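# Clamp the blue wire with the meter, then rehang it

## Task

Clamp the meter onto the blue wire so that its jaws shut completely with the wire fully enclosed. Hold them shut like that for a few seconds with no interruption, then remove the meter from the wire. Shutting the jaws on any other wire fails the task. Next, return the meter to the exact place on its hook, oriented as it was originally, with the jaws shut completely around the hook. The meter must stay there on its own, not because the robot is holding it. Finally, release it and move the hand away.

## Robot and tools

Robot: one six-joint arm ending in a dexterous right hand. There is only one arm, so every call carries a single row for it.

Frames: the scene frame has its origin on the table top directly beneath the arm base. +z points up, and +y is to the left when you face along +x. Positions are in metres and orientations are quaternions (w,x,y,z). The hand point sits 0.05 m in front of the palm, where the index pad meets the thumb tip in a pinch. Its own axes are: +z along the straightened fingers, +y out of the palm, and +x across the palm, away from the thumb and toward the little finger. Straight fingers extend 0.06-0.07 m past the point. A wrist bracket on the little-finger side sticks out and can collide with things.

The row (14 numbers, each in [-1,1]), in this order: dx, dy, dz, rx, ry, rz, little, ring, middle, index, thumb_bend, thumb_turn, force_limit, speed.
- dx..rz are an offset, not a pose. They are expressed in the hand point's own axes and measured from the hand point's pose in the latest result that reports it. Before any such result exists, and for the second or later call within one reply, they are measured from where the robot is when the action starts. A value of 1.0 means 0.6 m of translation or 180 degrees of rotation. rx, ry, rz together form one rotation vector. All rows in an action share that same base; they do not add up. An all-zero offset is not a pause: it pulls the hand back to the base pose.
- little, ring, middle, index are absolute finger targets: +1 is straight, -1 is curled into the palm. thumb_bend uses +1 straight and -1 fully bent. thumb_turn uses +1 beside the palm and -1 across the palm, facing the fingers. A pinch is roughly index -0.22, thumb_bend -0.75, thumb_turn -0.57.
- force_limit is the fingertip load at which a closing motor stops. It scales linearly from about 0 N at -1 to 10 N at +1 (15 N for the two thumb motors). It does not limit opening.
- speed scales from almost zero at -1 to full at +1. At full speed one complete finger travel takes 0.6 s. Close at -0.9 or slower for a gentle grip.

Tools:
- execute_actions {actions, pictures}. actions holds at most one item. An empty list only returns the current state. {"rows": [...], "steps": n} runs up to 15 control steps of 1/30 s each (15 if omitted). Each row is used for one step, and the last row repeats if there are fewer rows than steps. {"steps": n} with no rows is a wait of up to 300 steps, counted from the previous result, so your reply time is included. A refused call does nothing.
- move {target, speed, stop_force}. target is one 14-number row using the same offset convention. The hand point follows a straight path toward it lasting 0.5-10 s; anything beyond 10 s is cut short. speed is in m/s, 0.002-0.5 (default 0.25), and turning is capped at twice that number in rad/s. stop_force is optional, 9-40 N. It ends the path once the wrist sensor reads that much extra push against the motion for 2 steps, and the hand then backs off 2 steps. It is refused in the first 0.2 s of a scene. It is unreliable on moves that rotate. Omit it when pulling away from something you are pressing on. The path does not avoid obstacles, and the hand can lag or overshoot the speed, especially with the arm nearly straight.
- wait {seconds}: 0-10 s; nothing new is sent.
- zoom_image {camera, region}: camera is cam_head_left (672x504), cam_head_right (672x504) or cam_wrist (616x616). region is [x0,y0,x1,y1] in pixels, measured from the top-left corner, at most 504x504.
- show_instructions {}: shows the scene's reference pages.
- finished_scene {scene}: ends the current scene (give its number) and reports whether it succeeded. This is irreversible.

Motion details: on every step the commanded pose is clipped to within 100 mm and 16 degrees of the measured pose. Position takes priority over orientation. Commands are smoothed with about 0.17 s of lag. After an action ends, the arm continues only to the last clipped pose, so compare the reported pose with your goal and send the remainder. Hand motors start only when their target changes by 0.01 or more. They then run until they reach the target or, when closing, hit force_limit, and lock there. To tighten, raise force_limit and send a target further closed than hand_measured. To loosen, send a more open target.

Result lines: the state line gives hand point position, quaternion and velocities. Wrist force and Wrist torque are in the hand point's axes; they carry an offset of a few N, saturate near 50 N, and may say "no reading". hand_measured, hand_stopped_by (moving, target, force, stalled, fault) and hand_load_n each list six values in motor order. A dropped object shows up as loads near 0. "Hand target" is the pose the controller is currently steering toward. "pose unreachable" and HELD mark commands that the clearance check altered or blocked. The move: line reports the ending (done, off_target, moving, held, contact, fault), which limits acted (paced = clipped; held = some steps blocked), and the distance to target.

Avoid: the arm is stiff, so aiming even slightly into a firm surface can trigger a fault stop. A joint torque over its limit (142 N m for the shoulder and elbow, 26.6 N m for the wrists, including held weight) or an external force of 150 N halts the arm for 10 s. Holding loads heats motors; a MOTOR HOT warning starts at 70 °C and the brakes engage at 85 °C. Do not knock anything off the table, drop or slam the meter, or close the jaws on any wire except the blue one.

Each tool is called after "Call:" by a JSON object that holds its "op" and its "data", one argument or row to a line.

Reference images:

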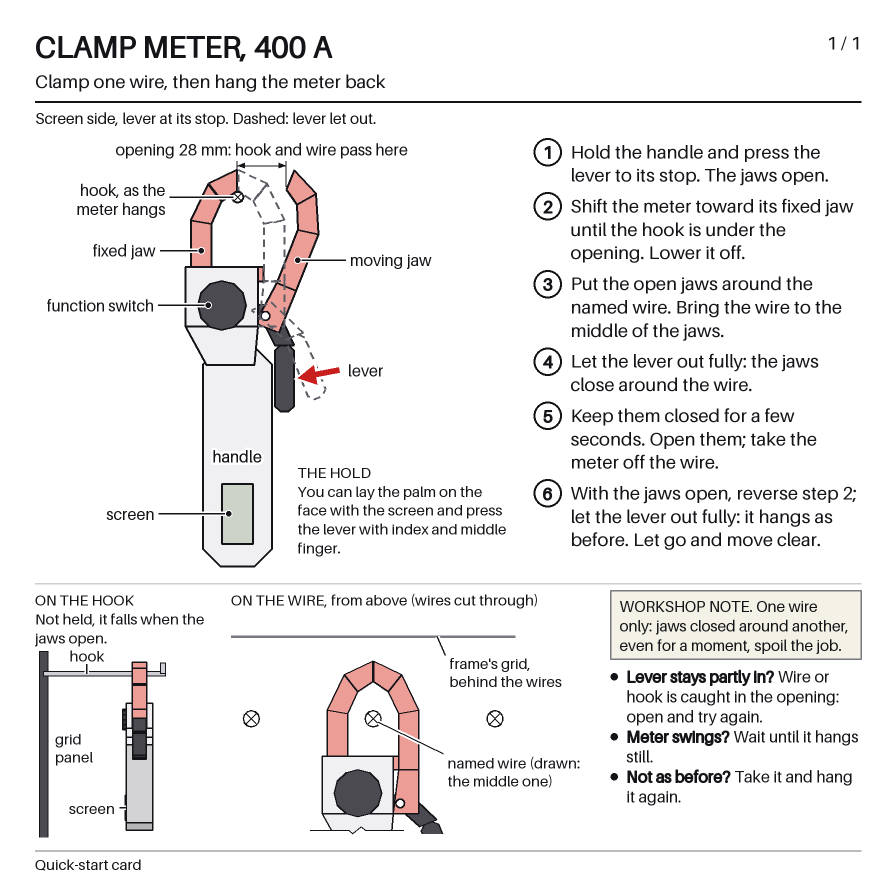

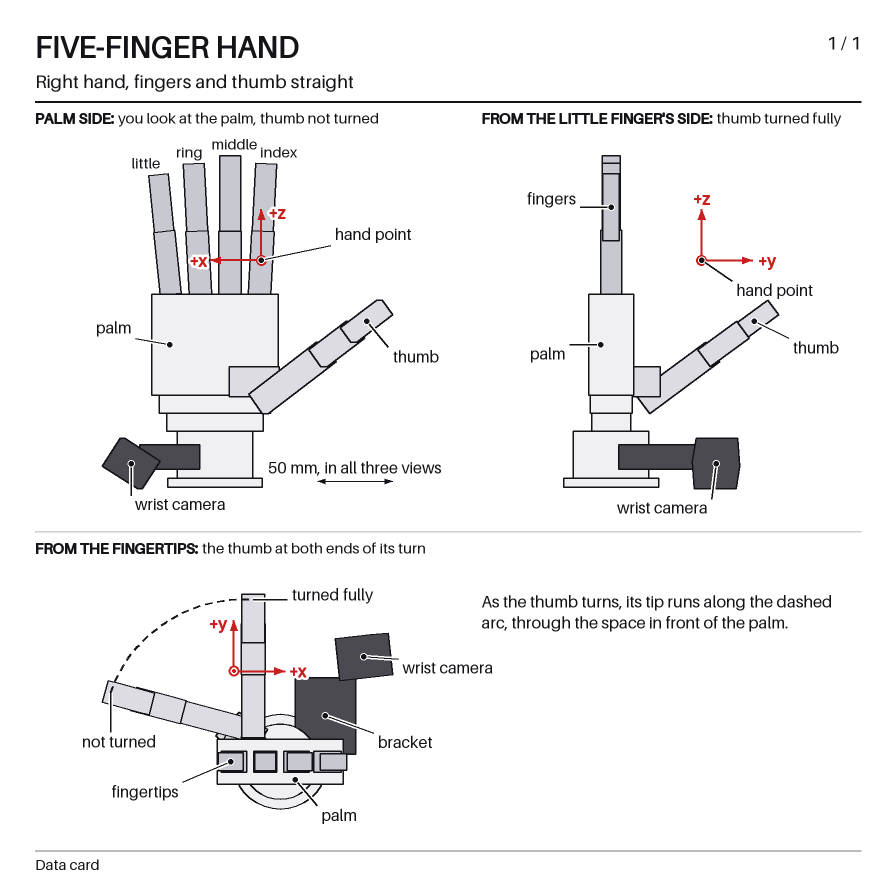

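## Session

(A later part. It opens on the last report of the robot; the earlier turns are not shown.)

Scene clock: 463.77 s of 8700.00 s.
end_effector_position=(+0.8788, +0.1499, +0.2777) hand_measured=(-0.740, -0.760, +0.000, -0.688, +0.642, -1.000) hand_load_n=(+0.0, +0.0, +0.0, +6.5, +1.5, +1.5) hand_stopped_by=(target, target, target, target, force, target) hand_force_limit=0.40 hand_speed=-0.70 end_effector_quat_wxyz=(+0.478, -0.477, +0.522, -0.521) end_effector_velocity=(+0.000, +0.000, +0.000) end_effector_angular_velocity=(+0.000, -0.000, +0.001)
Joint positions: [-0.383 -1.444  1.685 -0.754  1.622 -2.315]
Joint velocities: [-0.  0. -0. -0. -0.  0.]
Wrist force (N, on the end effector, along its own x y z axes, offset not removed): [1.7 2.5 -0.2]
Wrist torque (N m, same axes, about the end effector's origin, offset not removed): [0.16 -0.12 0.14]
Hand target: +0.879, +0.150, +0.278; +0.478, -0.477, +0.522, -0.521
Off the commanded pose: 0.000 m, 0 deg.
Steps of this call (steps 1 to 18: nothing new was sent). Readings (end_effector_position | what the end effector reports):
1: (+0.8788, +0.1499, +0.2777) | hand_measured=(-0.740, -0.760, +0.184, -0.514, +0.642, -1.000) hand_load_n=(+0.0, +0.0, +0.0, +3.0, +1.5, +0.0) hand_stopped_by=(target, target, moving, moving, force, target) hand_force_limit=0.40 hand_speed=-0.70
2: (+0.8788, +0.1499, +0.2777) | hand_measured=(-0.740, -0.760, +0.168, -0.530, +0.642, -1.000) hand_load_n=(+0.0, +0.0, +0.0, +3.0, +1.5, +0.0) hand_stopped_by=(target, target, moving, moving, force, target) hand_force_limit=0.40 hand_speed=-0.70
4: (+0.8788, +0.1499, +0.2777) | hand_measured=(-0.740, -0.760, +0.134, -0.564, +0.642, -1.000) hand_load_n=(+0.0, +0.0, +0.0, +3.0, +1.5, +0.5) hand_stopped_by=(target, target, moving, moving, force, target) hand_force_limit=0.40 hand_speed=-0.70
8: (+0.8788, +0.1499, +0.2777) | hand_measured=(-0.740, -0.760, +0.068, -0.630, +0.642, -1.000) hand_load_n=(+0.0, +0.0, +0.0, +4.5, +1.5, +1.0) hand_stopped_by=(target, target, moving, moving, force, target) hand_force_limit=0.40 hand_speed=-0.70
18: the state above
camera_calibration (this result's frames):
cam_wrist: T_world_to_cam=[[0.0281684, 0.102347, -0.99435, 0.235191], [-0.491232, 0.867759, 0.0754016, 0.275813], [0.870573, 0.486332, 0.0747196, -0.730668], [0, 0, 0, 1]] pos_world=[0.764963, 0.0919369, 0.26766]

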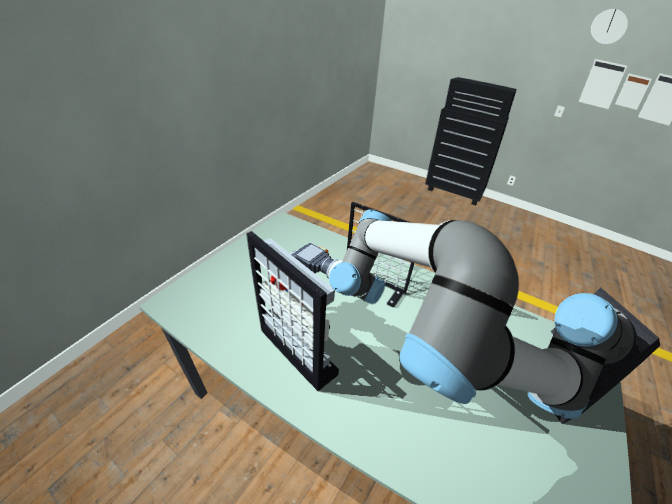

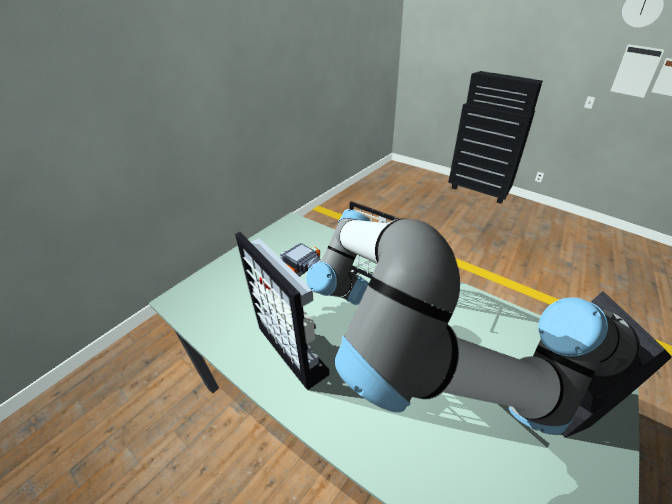

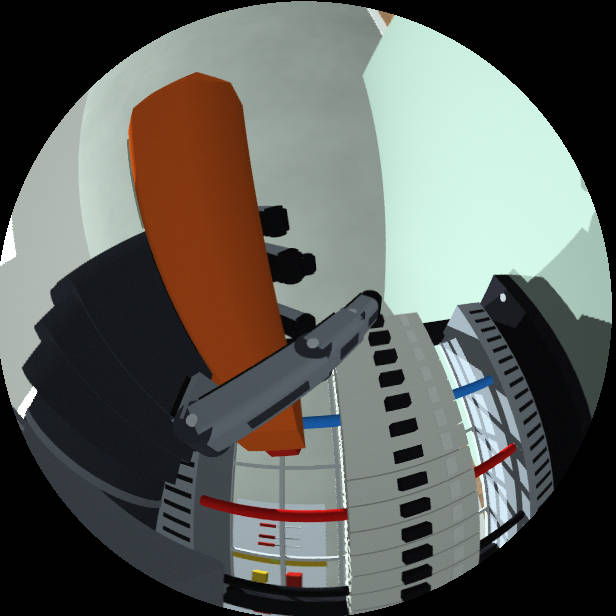

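Call:
{"op": "zoom_image", "data": {
  "camera": "cam_wrist",
  "region": [100, 60, 420, 480]
}}

Call:
{"op": "zoom_image", "data": {
  "camera": "cam_head_left",
  "region": [240, 220, 360, 330]
}}

Region (100, 60, 420, 480) of cam_wrist's 616x616 image, scaled by 1.200, with more detail than that image has; it fills the left 384 columns of this view, and the rest is white.

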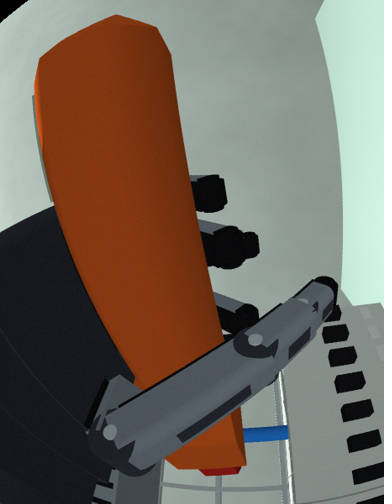

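Region (240, 220, 360, 330) of cam_head_left's 672x504 image, scaled by 4.200, with more detail than that image has; it fills the top 462 rows of this view, and the rest is white.

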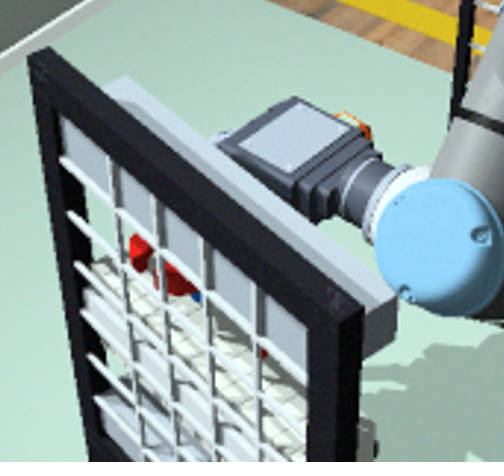

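Call:
{"op": "execute_actions", "data": {
  "actions": [
    {"rows": [[0,0,0,0,0,0,-0.74,-0.76,0.0,-0.9,-1,-1,0.8,-0.8]], "steps": 15}
  ]
}}

Scene clock: 481.43 s of 8700.00 s.
end_effector_position=(+0.8788, +0.1499, +0.2777) hand_measured=(-0.740, -0.760, +0.000, -0.740, +0.642, -1.000) hand_load_n=(+0.0, +0.0, +0.0, +9.5, +1.5, +1.5) hand_stopped_by=(target, target, target, force, force, target) hand_force_limit=0.80 hand_speed=-0.80 end_effector_quat_wxyz=(+0.478, -0.477, +0.522, -0.521) end_effector_velocity=(+0.000, +0.000, +0.000) end_effector_angular_velocity=(+0.002, -0.000, +0.000)
Joint positions: [-0.383 -1.444  1.685 -0.754  1.622 -2.315]
Joint velocities: [-0.     0.    -0.     0.    -0.     0.002]
Wrist force (N, on the end effector, along its own x y z axes, offset not removed): [1.7 2.1 -0.7]
Wrist torque (N m, same axes, about the end effector's origin, offset not removed): [0.16 -0.14 0.22]
Hand target: +0.879, +0.150, +0.278; +0.478, -0.477, +0.522, -0.521
Off the commanded pose: 0.000 m, 0 deg.
Steps of this call (steps 1 to 90: nothing new was sent; then 14.17 s passed at rest; steps 91 to 105: all 15 steps of this action). Readings (end_effector_position | what the end effector reports):
91: (+0.8788, +0.1499, +0.2777) | hand_measured=(-0.740, -0.760, +0.000, -0.688, +0.642, -1.000) hand_load_n=(+0.0, +0.0, +0.0, +6.5, +1.5, +1.5) hand_stopped_by=(target, target, target, moving, force, target) hand_force_limit=0.80 hand_speed=-0.80
92: (+0.8788, +0.1499, +0.2777) | hand_measured=(-0.740, -0.760, +0.000, -0.688, +0.642, -1.000) hand_load_n=(+0.0, +0.0, +0.0, +6.5, +1.5, +1.5) hand_stopped_by=(target, target, target, moving, force, target) hand_force_limit=0.80 hand_speed=-0.80
94: (+0.8788, +0.1499, +0.2777) | hand_measured=(-0.740, -0.760, +0.000, -0.696, +0.642, -1.000) hand_load_n=(+0.0, +0.0, +0.0, +7.0, +1.5, +1.5) hand_stopped_by=(target, target, target, moving, force, target) hand_force_limit=0.80 hand_speed=-0.80
98: (+0.8788, +0.1499, +0.2777) | hand_measured=(-0.740, -0.760, +0.000, -0.740, +0.642, -1.000) hand_load_n=(+0.0, +0.0, +0.0, +9.5, +1.5, +1.5) hand_stopped_by=(target, target, target, force, force, target) hand_force_limit=0.80 hand_speed=-0.80
105: the state above
camera_calibration (this result's frames):
cam_wrist: T_world_to_cam=[[0.028154, 0.102349, -0.99435, 0.2352], [-0.491241, 0.867753, 0.075409, 0.275817], [0.870568, 0.486343, 0.0747087, -0.730662], [0, 0, 0, 1]] pos_world=[0.764962, 0.0919387, 0.267658]

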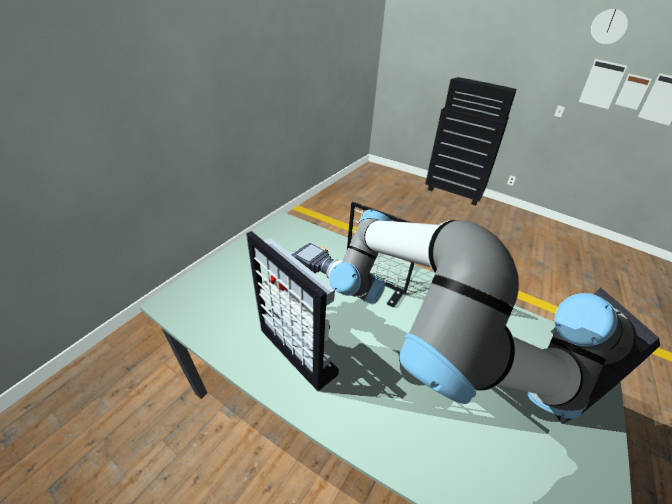

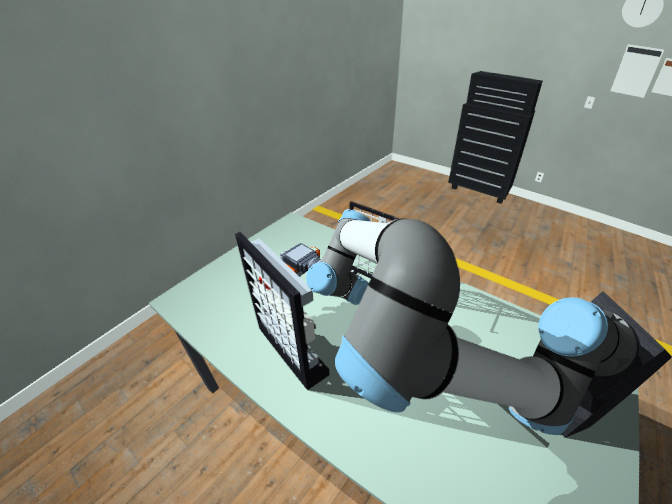

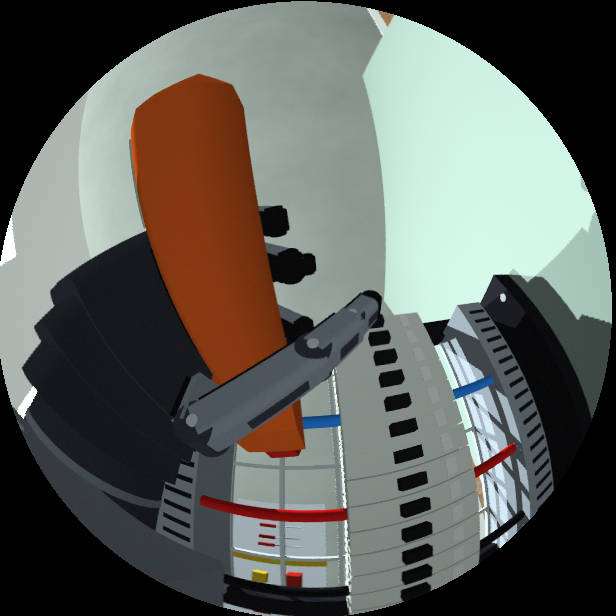

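Call:
{"op": "execute_actions", "data": {
  "actions": [
    {"rows": [[0,0,0,0,0,0,-0.74,-0.76,-0.95,-0.9,-0.9,-1,0.2,-0.5]], "steps": 15}
  ],
  "pictures": false
}}

Call:
{"op": "wait", "data": {
  "seconds": 1.0
}}

Scene clock: 486.53 s of 8700.00 s.
end_effector_position=(+0.8788, +0.1499, +0.2777) hand_measured=(-0.740, -0.760, -0.330, -0.740, +0.442, -1.000) hand_load_n=(+0.0, +0.0, +0.0, +9.5, +8.5, +5.0) hand_stopped_by=(target, target, moving, force, moving, target) hand_force_limit=0.20 hand_speed=-0.50 end_effector_quat_wxyz=(+0.478, -0.477, +0.522, -0.521) end_effector_velocity=(-0.000, -0.000, -0.000) end_effector_angular_velocity=(-0.001, +0.000, +0.000)
Joint positions: [-0.383 -1.444  1.685 -0.754  1.622 -2.315]
Joint velocities: [-0.     0.     0.    -0.    -0.    -0.001]
Wrist force (N, on the end effector, along its own x y z axes, offset not removed): [0.7 1.5 0.1]
Wrist torque (N m, same axes, about the end effector's origin, offset not removed): [0.07 -0.01 0.06]
Hand target: +0.879, +0.150, +0.278; +0.478, -0.477, +0.522, -0.521
Off the commanded pose: 0.000 m, 0 deg.
Steps of this call (steps 1 to 90: nothing new was sent; then 1.60 s passed at rest; steps 91 to 105: all 15 steps of this action). Readings (end_effector_position | what the end effector reports):
91: (+0.8788, +0.1499, +0.2777) | hand_measured=(-0.740, -0.760, +0.000, -0.740, +0.642, -1.000) hand_load_n=(+0.0, +0.0, +0.0, +9.5, +1.5, +1.5) hand_stopped_by=(target, target, moving, force, moving, target) hand_force_limit=0.20 hand_speed=-0.50
92: (+0.8788, +0.1499, +0.2777) | hand_measured=(-0.740, -0.760, +0.000, -0.740, +0.642, -1.000) hand_load_n=(+0.0, +0.0, +0.0, +9.5, +1.5, +1.5) hand_stopped_by=(target, target, moving, force, moving, target) hand_force_limit=0.20 hand_speed=-0.50
94: (+0.8788, +0.1499, +0.2777) | hand_measured=(-0.740, -0.760, -0.026, -0.740, +0.628, -1.000) hand_load_n=(+0.0, +0.0, +0.0, +9.5, +2.0, +2.0) hand_stopped_by=(target, target, moving, force, moving, target) hand_force_limit=0.20 hand_speed=-0.50
98: (+0.8788, +0.1499, +0.2777) | hand_measured=(-0.740, -0.760, -0.136, -0.740, +0.560, -1.000) hand_load_n=(+0.0, +0.0, +0.0, +9.5, +5.0, +3.0) hand_stopped_by=(target, target, moving, force, moving, target) hand_force_limit=0.20 hand_speed=-0.50
105: the state above

Scene clock: 487.53 s of 8700.00 s.
end_effector_position=(+0.8788, +0.1499, +0.2777) hand_measured=(-0.740, -0.760, -0.744, -0.740, +0.430, -1.000) hand_load_n=(+0.0, +0.0, +7.0, +0.5, +9.0, +5.5) hand_stopped_by=(target, target, force, force, force, target) hand_force_limit=0.20 hand_speed=-0.50 end_effector_quat_wxyz=(+0.478, -0.477, +0.522, -0.521) end_effector_velocity=(-0.000, -0.000, -0.000) end_effector_angular_velocity=(+0.000, +0.000, +0.000)
Joint positions: [-0.383 -1.444  1.685 -0.754  1.622 -2.315]
Joint velocities: [-0. -0.  0. -0. -0.  0.]
Wrist force (N, on the end effector, along its own x y z axes, offset not removed): [1.3 1.5 -1.4]
Wrist torque (N m, same axes, about the end effector's origin, offset not removed): [0.15 -0.07 0.15]
Hand target: +0.879, +0.150, +0.278; +0.478, -0.477, +0.522, -0.521
Off the commanded pose: 0.000 m, 0 deg.
Steps of this call (steps 1 to 30: nothing new was sent). Readings (end_effector_position | what the end effector reports):
1: (+0.8788, +0.1499, +0.2777) | hand_measured=(-0.740, -0.760, -0.358, -0.740, +0.426, -1.000) hand_load_n=(+0.0, +0.0, +0.0, +9.5, +9.5, +5.5) hand_stopped_by=(target, target, moving, force, force, target) hand_force_limit=0.20 hand_speed=-0.50
2: (+0.8788, +0.1499, +0.2777) | hand_measured=(-0.740, -0.760, -0.386, -0.740, +0.430, -1.000) hand_load_n=(+0.0, +0.0, +0.0, +9.5, +9.0, +5.5) hand_stopped_by=(target, target, moving, force, force, target) hand_force_limit=0.20 hand_speed=-0.50
4: (+0.8788, +0.1499, +0.2777) | hand_measured=(-0.740, -0.760, -0.442, -0.740, +0.430, -1.000) hand_load_n=(+0.0, +0.0, +0.0, +9.5, +9.0, +5.0) hand_stopped_by=(target, target, moving, force, force, target) hand_force_limit=0.20 hand_speed=-0.50
8: (+0.8788, +0.1499, +0.2777) | hand_measured=(-0.740, -0.760, -0.552, -0.740, +0.430, -1.000) hand_load_n=(+0.0, +0.0, +0.0, +9.5, +9.0, +5.0) hand_stopped_by=(target, target, moving, force, force, target) hand_force_limit=0.20 hand_speed=-0.50
30: the state above
camera_calibration (this result's frames):
cam_wrist: T_world_to_cam=[[0.0281682, 0.102347, -0.99435, 0.235191], [-0.491231, 0.867759, 0.0754018, 0.275812], [0.870574, 0.486332, 0.0747194, -0.730667], [0, 0, 0, 1]] pos_world=[0.764963, 0.0919369, 0.26766]

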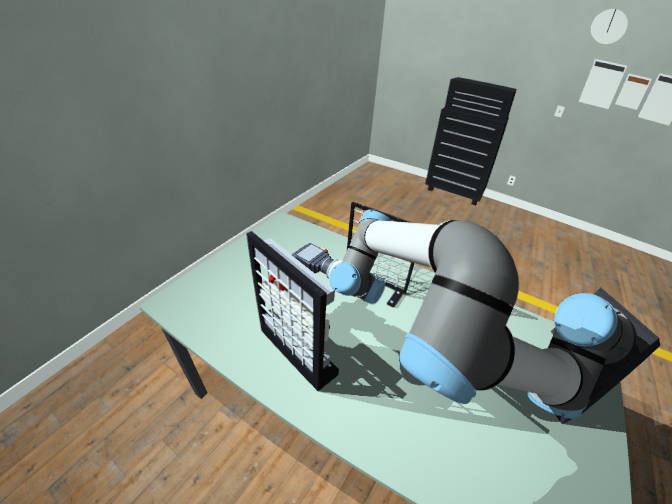

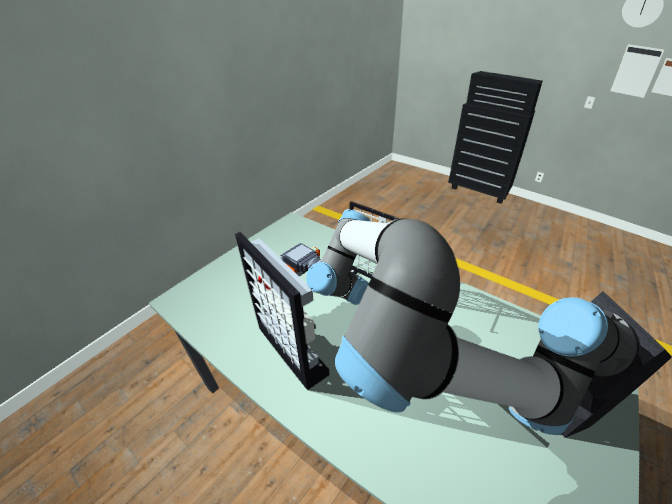

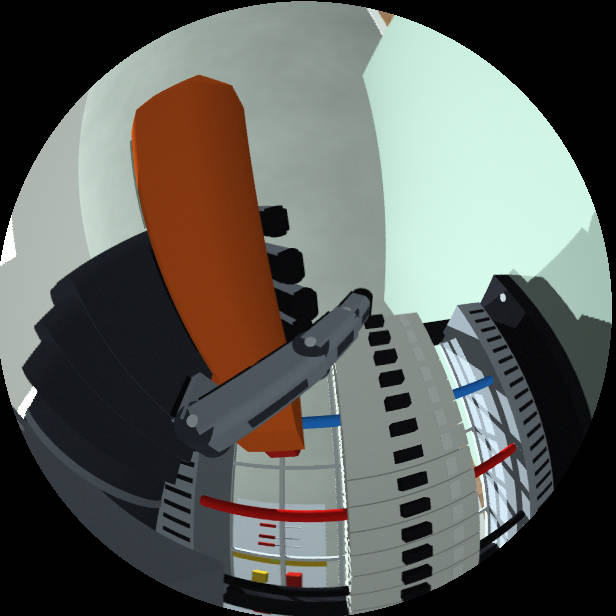

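Call:
{"op": "execute_actions", "data": {
  "actions": []
}}

Scene clock: 505.57 s of 8700.00 s.
end_effector_position=(+0.8788, +0.1499, +0.2777) hand_measured=(-0.740, -0.760, -0.744, -0.740, +0.430, -1.000) hand_load_n=(+0.0, +0.0, +7.0, +0.5, +9.0, +5.5) hand_stopped_by=(target, target, force, force, force, target) hand_force_limit=0.20 hand_speed=-0.50 end_effector_quat_wxyz=(+0.478, -0.477, +0.522, -0.521) end_effector_velocity=(-0.000, -0.000, +0.000) end_effector_angular_velocity=(+0.001, -0.000, -0.000)
Joint positions: [-0.383 -1.444  1.685 -0.754  1.622 -2.315]
Joint velocities: [ 0.    -0.    -0.     0.     0.     0.001]
Wrist force (N, on the end effector, along its own x y z axes, offset not removed): [0.0 0.8 0.2]
Wrist torque (N m, same axes, about the end effector's origin, offset not removed): [-0.06 0.12 0.05]
Hand target: +0.879, +0.150, +0.278; +0.478, -0.477, +0.522, -0.521
Off the commanded pose: 0.000 m, 0 deg.
Steps of this call (steps 1 to 90: nothing new was sent; then 15.03 s passed at rest). Readings (end_effector_position | what the end effector reports):
1: (+0.8788, +0.1499, +0.2777) | hand_measured=(-0.740, -0.760, -0.744, -0.740, +0.430, -1.000) hand_load_n=(+0.0, +0.0, +7.0, +0.5, +9.0, +5.5) hand_stopped_by=(target, target, force, force, force, target) hand_force_limit=0.20 hand_speed=-0.50
2: (+0.8788, +0.1499, +0.2777) | hand_measured=(-0.740, -0.760, -0.744, -0.740, +0.430, -1.000) hand_load_n=(+0.0, +0.0, +7.0, +0.5, +9.0, +5.5) hand_stopped_by=(target, target, force, force, force, target) hand_force_limit=0.20 hand_speed=-0.50
4: (+0.8788, +0.1499, +0.2777) | hand_measured=(-0.740, -0.760, -0.744, -0.740, +0.430, -1.000) hand_load_n=(+0.0, +0.0, +7.0, +0.5, +9.0, +5.5) hand_stopped_by=(target, target, force, force, force, target) hand_force_limit=0.20 hand_speed=-0.50
8: (+0.8788, +0.1499, +0.2777) | hand_measured=(-0.740, -0.760, -0.744, -0.740, +0.430, -1.000) hand_load_n=(+0.0, +0.0, +7.0, +0.5, +9.0, +5.5) hand_stopped_by=(target, target, force, force, force, target) hand_force_limit=0.20 hand_speed=-0.50
90: the state above
camera_calibration (this result's frames):
cam_wrist: T_world_to_cam=[[0.0281536, 0.102349, -0.99435, 0.2352], [-0.491241, 0.867753, 0.0754094, 0.275817], [0.870568, 0.486343, 0.0747084, -0.730662], [0, 0, 0, 1]] pos_world=[0.764962, 0.0919387, 0.267658]

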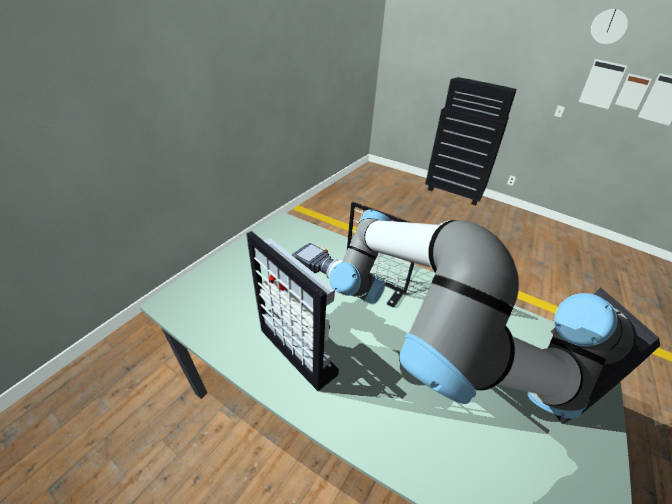

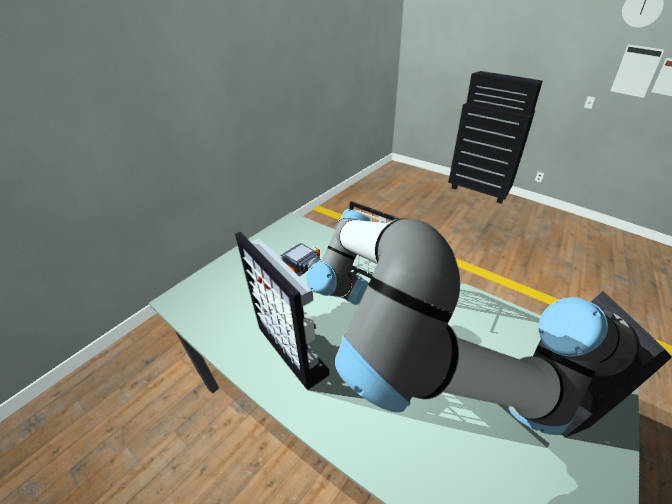

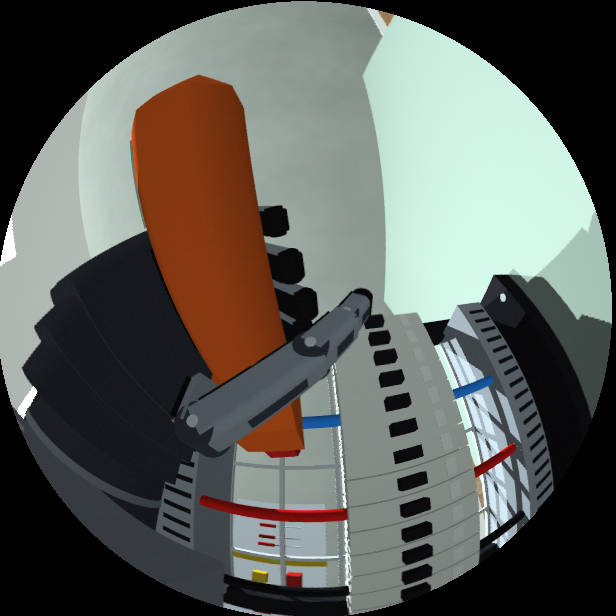

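Call:
{"op": "execute_actions", "data": {
  "actions": [
    {"rows": [[0,0,0,0,0,0,-0.74,-0.76,-0.95,-0.97,-0.9,-1,0.3,-0.7]], "steps": 15}
  ],
  "pictures": false
}}

Call:
{"op": "execute_actions", "data": {
  "actions": [
    {"rows": [[0,0,0,0,0,0,-0.95,-0.95,-0.95,-0.97,-0.9,-1,-0.1,-0.8]], "steps": 15}
  ]
}}

Scene clock: 508.80 s of 8700.00 s.
end_effector_position=(+0.8788, +0.1499, +0.2777) hand_measured=(-0.740, -0.760, -0.744, -0.770, +0.430, -1.000) hand_load_n=(+0.0, +0.0, +3.5, +7.0, +9.0, +5.5) hand_stopped_by=(target, target, force, force, force, target) hand_force_limit=0.30 hand_speed=-0.70 end_effector_quat_wxyz=(+0.478, -0.477, +0.522, -0.521) end_effector_velocity=(+0.000, +0.000, +0.000) end_effector_angular_velocity=(-0.001, -0.000, +0.001)
Joint positions: [-0.383 -1.444  1.685 -0.754  1.622 -2.315]
Joint velocities: [ 0.     0.    -0.    -0.001  0.    -0.001]
Wrist force (N, on the end effector, along its own x y z axes, offset not removed): [0.2 1.3 1.0]
Wrist torque (N m, same axes, about the end effector's origin, offset not removed): [0.00 0.13 0.09]
Hand target: +0.879, +0.150, +0.278; +0.478, -0.477, +0.522, -0.521
Off the commanded pose: 0.000 m, 0 deg.
Steps of this call (steps 1 to 82: nothing new was sent; steps 83 to 97: all 15 steps of this action). Readings (end_effector_position | what the end effector reports):
83: (+0.8788, +0.1499, +0.2777) | hand_measured=(-0.740, -0.760, -0.744, -0.740, +0.430, -1.000) hand_load_n=(+0.0, +0.0, +7.0, +0.5, +9.0, +5.5) hand_stopped_by=(target, target, force, moving, force, target) hand_force_limit=0.30 hand_speed=-0.70
84: (+0.8788, +0.1499, +0.2777) | hand_measured=(-0.740, -0.760, -0.744, -0.740, +0.430, -1.000) hand_load_n=(+0.0, +0.0, +7.0, +0.5, +9.0, +5.5) hand_stopped_by=(target, target, force, moving, force, target) hand_force_limit=0.30 hand_speed=-0.70
86: (+0.8788, +0.1499, +0.2777) | hand_measured=(-0.740, -0.760, -0.744, -0.756, +0.430, -1.000) hand_load_n=(+0.0, +0.0, +5.0, +4.0, +9.0, +5.0) hand_stopped_by=(target, target, force, moving, force, target) hand_force_limit=0.30 hand_speed=-0.70
90: (+0.8788, +0.1499, +0.2777) | hand_measured=(-0.740, -0.760, -0.744, -0.770, +0.430, -1.000) hand_load_n=(+0.0, +0.0, +3.5, +7.0, +9.0, +5.5) hand_stopped_by=(target, target, force, force, force, target) hand_force_limit=0.30 hand_speed=-0.70
97: the state above

Scene clock: 509.30 s of 8700.00 s.
end_effector_position=(+0.8788, +0.1499, +0.2777) hand_measured=(-0.870, -0.836, -0.744, -0.770, +0.430, -1.000) hand_load_n=(+8.5, +3.5, +3.5, +7.5, +9.0, +5.0) hand_stopped_by=(force, force, force, force, force, target) hand_force_limit=-0.10 hand_speed=-0.80 end_effector_quat_wxyz=(+0.478, -0.477, +0.522, -0.521) end_effector_velocity=(-0.000, -0.000, -0.000) end_effector_angular_velocity=(+0.001, +0.001, -0.001)
Joint positions: [-0.383 -1.444  1.685 -0.754  1.622 -2.315]
Joint velocities: [0.    0.    0.    0.001 0.    0.001]
Wrist force (N, on the end effector, along its own x y z axes, offset not removed): [1.7 1.6 0.6]
Wrist torque (N m, same axes, about the end effector's origin, offset not removed): [-0.01 -0.15 0.15]
Hand target: +0.879, +0.150, +0.278; +0.478, -0.477, +0.522, -0.521
Off the commanded pose: 0.000 m, 0 deg.
Steps of this call (steps 1 to 15: all 15 steps of this action). Readings (end_effector_position | what the end effector reports):
1: (+0.8788, +0.1499, +0.2777) | hand_measured=(-0.740, -0.760, -0.744, -0.770, +0.430, -1.000) hand_load_n=(+0.0, +0.0, +3.5, +7.0, +9.0, +5.5) hand_stopped_by=(moving, moving, force, force, force, target) hand_force_limit=-0.10 hand_speed=-0.80
2: (+0.8788, +0.1499, +0.2777) | hand_measured=(-0.740, -0.760, -0.744, -0.770, +0.430, -1.000) hand_load_n=(+0.0, +0.0, +3.5, +7.0, +9.0, +5.5) hand_stopped_by=(moving, moving, force, force, force, target) hand_force_limit=-0.10 hand_speed=-0.80
4: (+0.8788, +0.1499, +0.2777) | hand_measured=(-0.750, -0.770, -0.744, -0.770, +0.430, -1.000) hand_load_n=(+0.0, +0.0, +3.5, +7.0, +9.0, +5.5) hand_stopped_by=(moving, moving, force, force, force, target) hand_force_limit=-0.10 hand_speed=-0.80
8: (+0.8788, +0.1499, +0.2777) | hand_measured=(-0.794, -0.814, -0.744, -0.770, +0.430, -1.000) hand_load_n=(+0.0, +0.0, +3.5, +7.0, +9.0, +5.5) hand_stopped_by=(moving, moving, force, force, force, target) hand_force_limit=-0.10 hand_speed=-0.80
15: the state above
camera_calibration (this result's frames):
cam_wrist: T_world_to_cam=[[0.0281537, 0.102349, -0.99435, 0.2352], [-0.491241, 0.867753, 0.0754093, 0.275817], [0.870569, 0.486343, 0.0747084, -0.730662], [0, 0, 0, 1]] pos_world=[0.764962, 0.0919386, 0.267658]

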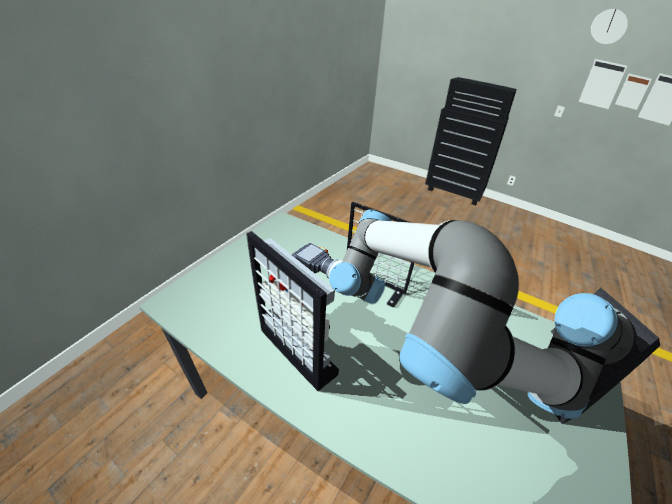

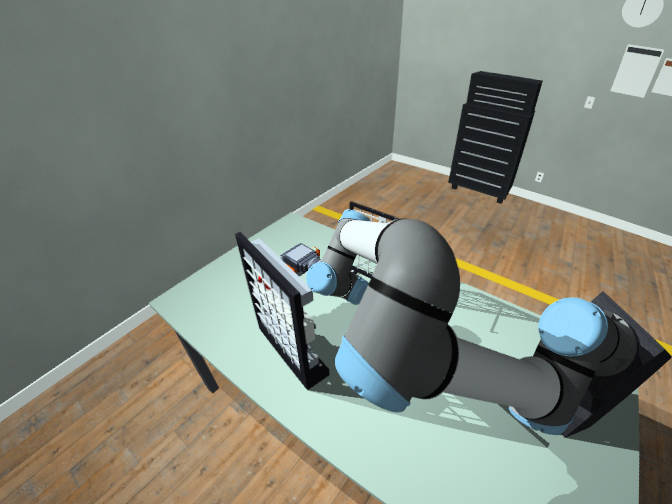

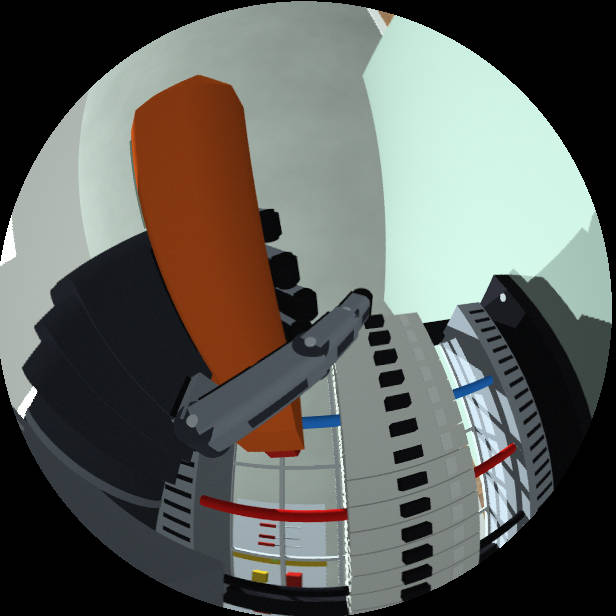

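Call:
{"op": "zoom_image", "data": {
  "camera": "cam_head_left",
  "region": [240, 230, 360, 320]
}}

Region (240, 230, 360, 320) of cam_head_left's 672x504 image, scaled by 4.200, with more detail than that image has; it fills the top 378 rows of this view, and the rest is white.

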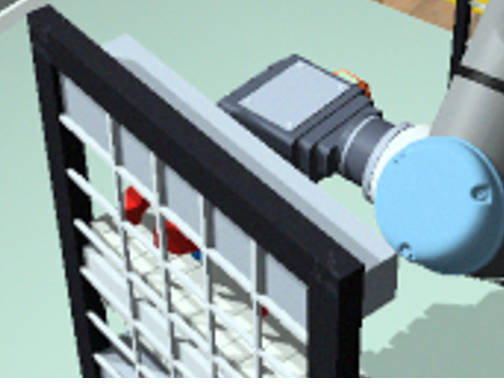

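Call:
{"op": "move", "data": {
  "target": [0,0,-0.025,0,0,0,-0.95,-0.95,-0.95,-0.97,-0.9,-1,-0.1,-0.8],
  "speed": 0.02
}}

Scene clock: 526.97 s of 8700.00 s.
end_effector_position=(+0.8641, +0.1511, +0.2777) hand_measured=(-0.870, -0.836, -0.744, -0.770, +0.430, -1.000) hand_load_n=(+8.0, +3.5, +3.5, +7.5, +9.0, +5.0) hand_stopped_by=(force, force, force, force, force, target) hand_force_limit=-0.10 hand_speed=-0.80 end_effector_quat_wxyz=(+0.478, -0.477, +0.522, -0.521) end_effector_velocity=(-0.002, +0.000, +0.000) end_effector_angular_velocity=(+0.001, -0.000, +0.000)
Joint positions: [-0.381 -1.469  1.732 -0.777  1.623 -2.316]
Joint velocities: [ 0.    -0.004  0.007 -0.004  0.     0.001]
Wrist force (N, on the end effector, along its own x y z axes, offset not removed): [0.6 1.0 1.5]
Wrist torque (N m, same axes, about the end effector's origin, offset not removed): [-0.09 0.04 0.05]
Hand target: +0.864, +0.151, +0.278; +0.478, -0.477, +0.522, -0.521
Off the commanded pose: 0.000 m, 0 deg.
After step 90, 13.60 s passed at rest.
move: done
camera_calibration (this result's frames):
cam_wrist: T_world_to_cam=[[0.0281364, 0.102347, -0.994351, 0.235502], [-0.491228, 0.86776, 0.0754174, 0.267487], [0.870576, 0.486331, 0.0746914, -0.718507], [0, 0, 0, 1]] pos_world=[0.750286, 0.0932143, 0.267665]

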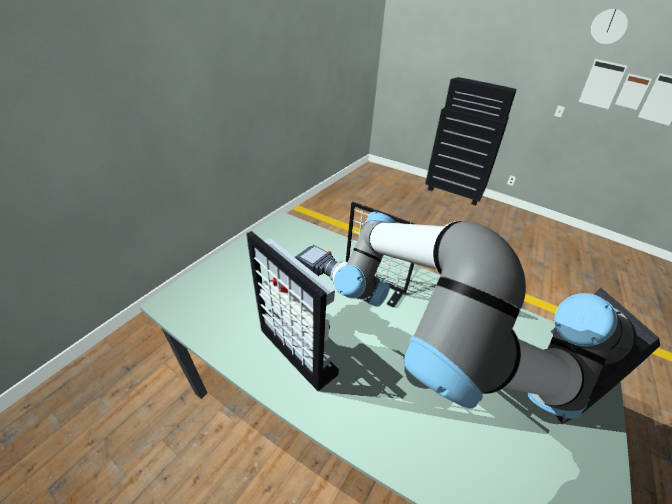

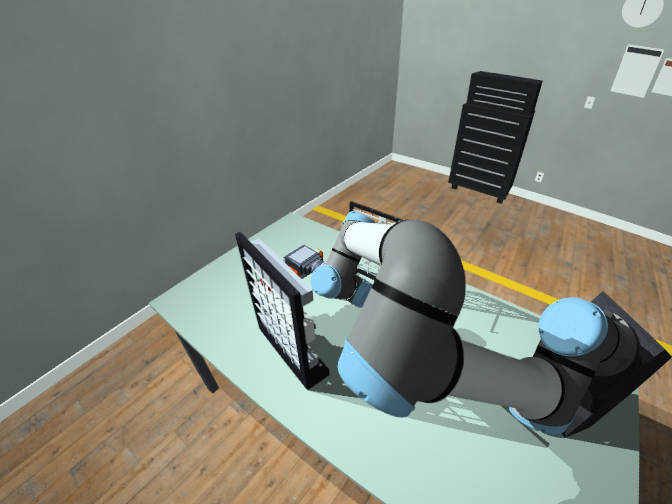

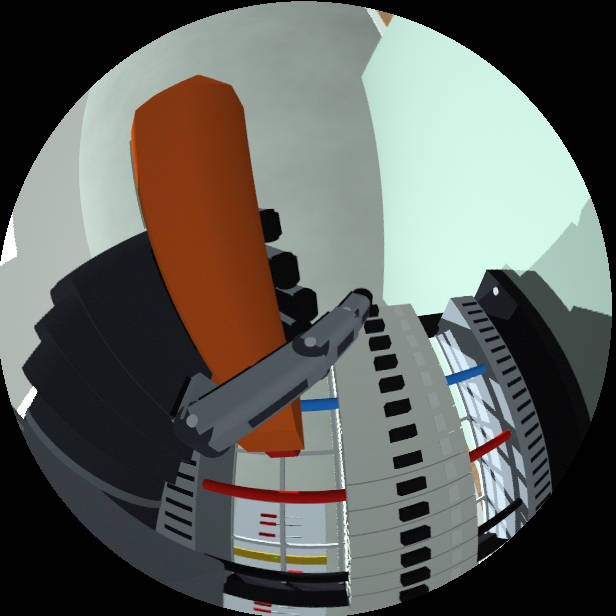

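Backing out along the meter axis with a force stop.

Call:
{"op": "move", "data": {
  "target": [0.085,0,0,0,0,0,-0.95,-0.95,-0.95,-0.97,-0.9,-1,-0.1,-0.8],
  "speed": 0.025,
  "stop_force": 10
}}

Scene clock: 531.73 s of 8700.00 s.
end_effector_position=(+0.8598, +0.1007, +0.2775) hand_measured=(-0.870, -0.836, -0.744, -0.770, +0.430, -1.000) hand_load_n=(+8.0, +3.5, +3.5, +7.5, +9.0, +5.0) hand_stopped_by=(force, force, force, force, force, target) hand_force_limit=-0.10 hand_speed=-0.80 end_effector_quat_wxyz=(+0.478, -0.476, +0.522, -0.521) end_effector_velocity=(+0.000, -0.003, +0.000) end_effector_angular_velocity=(+0.000, -0.000, +0.000)
Joint positions: [-0.452 -1.425  1.771 -0.859  1.562 -2.281]
Joint velocities: [-0.004  0.003  0.001 -0.004 -0.003  0.002]
Wrist force (N, on the end effector, along its own x y z axes, offset not removed): [1.6 3.2 0.5]
Wrist torque (N m, same axes, about the end effector's origin, offset not removed): [0.34 -0.20 0.28]
Hand target: +0.860, +0.100, +0.278; +0.478, -0.476, +0.522, -0.521
Off the commanded pose: 0.000 m, 0 deg.
move: done
camera_calibration (this result's frames):
cam_wrist: T_world_to_cam=[[0.0282506, 0.102475, -0.994334, 0.240509], [-0.491194, 0.867774, 0.0754765, 0.309081], [0.870592, 0.486279, 0.0748505, -0.690201], [0, 0, 0, 1]] pos_world=[0.745907, 0.0427711, 0.26748]

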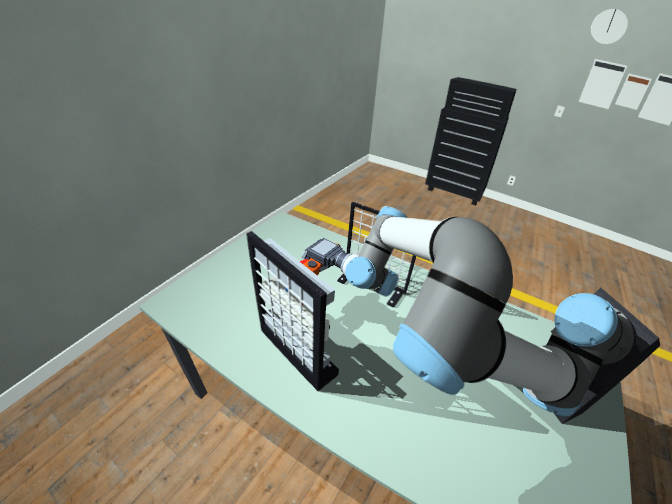

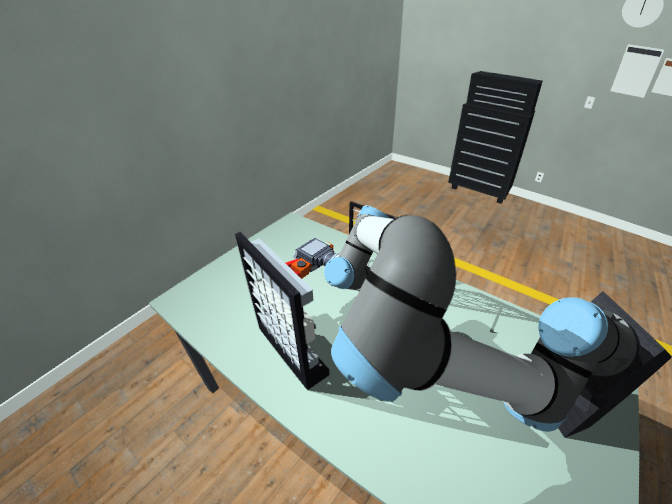

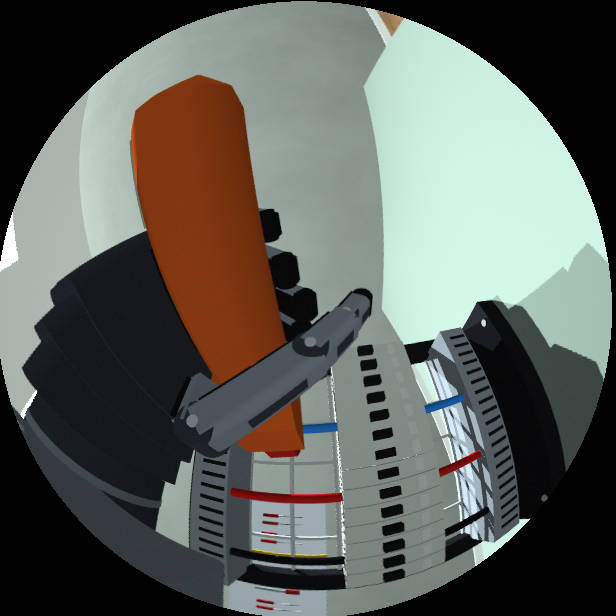

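Call:
{"op": "zoom_image", "data": {
  "camera": "cam_head_right",
  "region": [250, 225, 370, 315]
}}

Call:
{"op": "move", "data": {
  "target": [0.05,0,0,0,0,0,-0.95,-0.95,-0.95,-0.97,-0.9,-1,-0.1,-0.8],
  "speed": 0.04,
  "stop_force": 10
}}

Region (250, 225, 370, 315) of cam_head_right's 672x504 image, scaled by 4.200, with more detail than that image has; it fills the top 378 rows of this view, and the rest is white.

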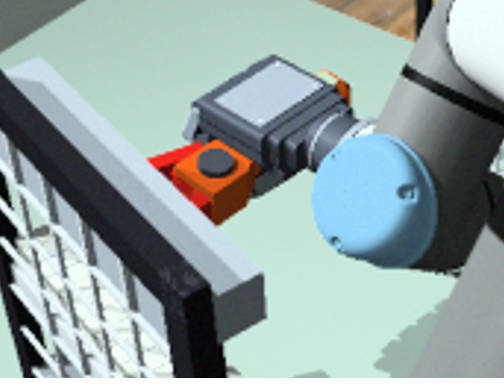

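Scene clock: 536.00 s of 8700.00 s.
end_effector_position=(+0.8572, +0.0711, +0.2775) hand_measured=(-0.870, -0.836, -0.744, -0.770, +0.430, -1.000) hand_load_n=(+8.0, +3.5, +3.5, +7.5, +9.0, +5.0) hand_stopped_by=(force, force, force, force, force, target) hand_force_limit=-0.10 hand_speed=-0.80 end_effector_quat_wxyz=(+0.479, -0.476, +0.522, -0.521) end_effector_velocity=(+0.000, -0.002, +0.000) end_effector_angular_velocity=(+0.000, -0.001, +0.001)
Joint positions: [-0.492 -1.394  1.787 -0.907  1.527 -2.261]
Joint velocities: [-0.003  0.003  0.    -0.004 -0.003  0.002]
Wrist force (N, on the end effector, along its own x y z axes, offset not removed): [1.5 1.1 0.4]
Wrist torque (N m, same axes, about the end effector's origin, offset not removed): [0.00 -0.16 0.13]
Hand target: +0.857, +0.071, +0.277; +0.479, -0.476, +0.522, -0.521
Off the commanded pose: 0.000 m, 0 deg.
After step 90, 0.13 s passed at rest.
move: done
camera_calibration (this result's frames):
cam_wrist: T_world_to_cam=[[0.0283163, 0.102542, -0.994326, 0.243452], [-0.491164, 0.867788, 0.0755048, 0.333454], [0.870607, 0.486239, 0.0749373, -0.67361], [0, 0, 0, 1]] pos_world=[0.743336, 0.0132047, 0.267371]

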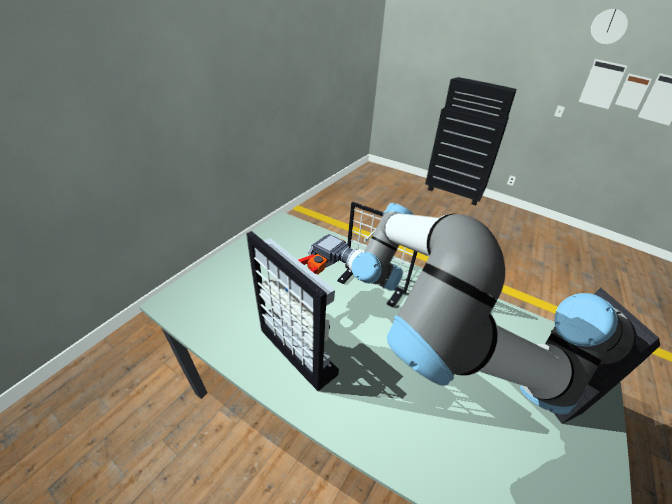

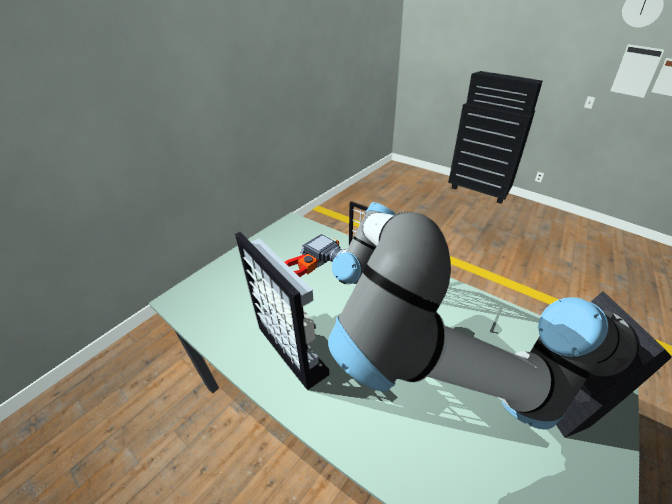

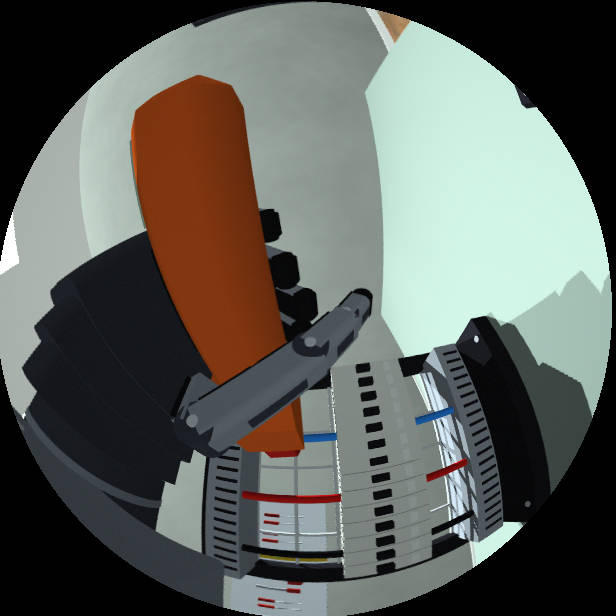

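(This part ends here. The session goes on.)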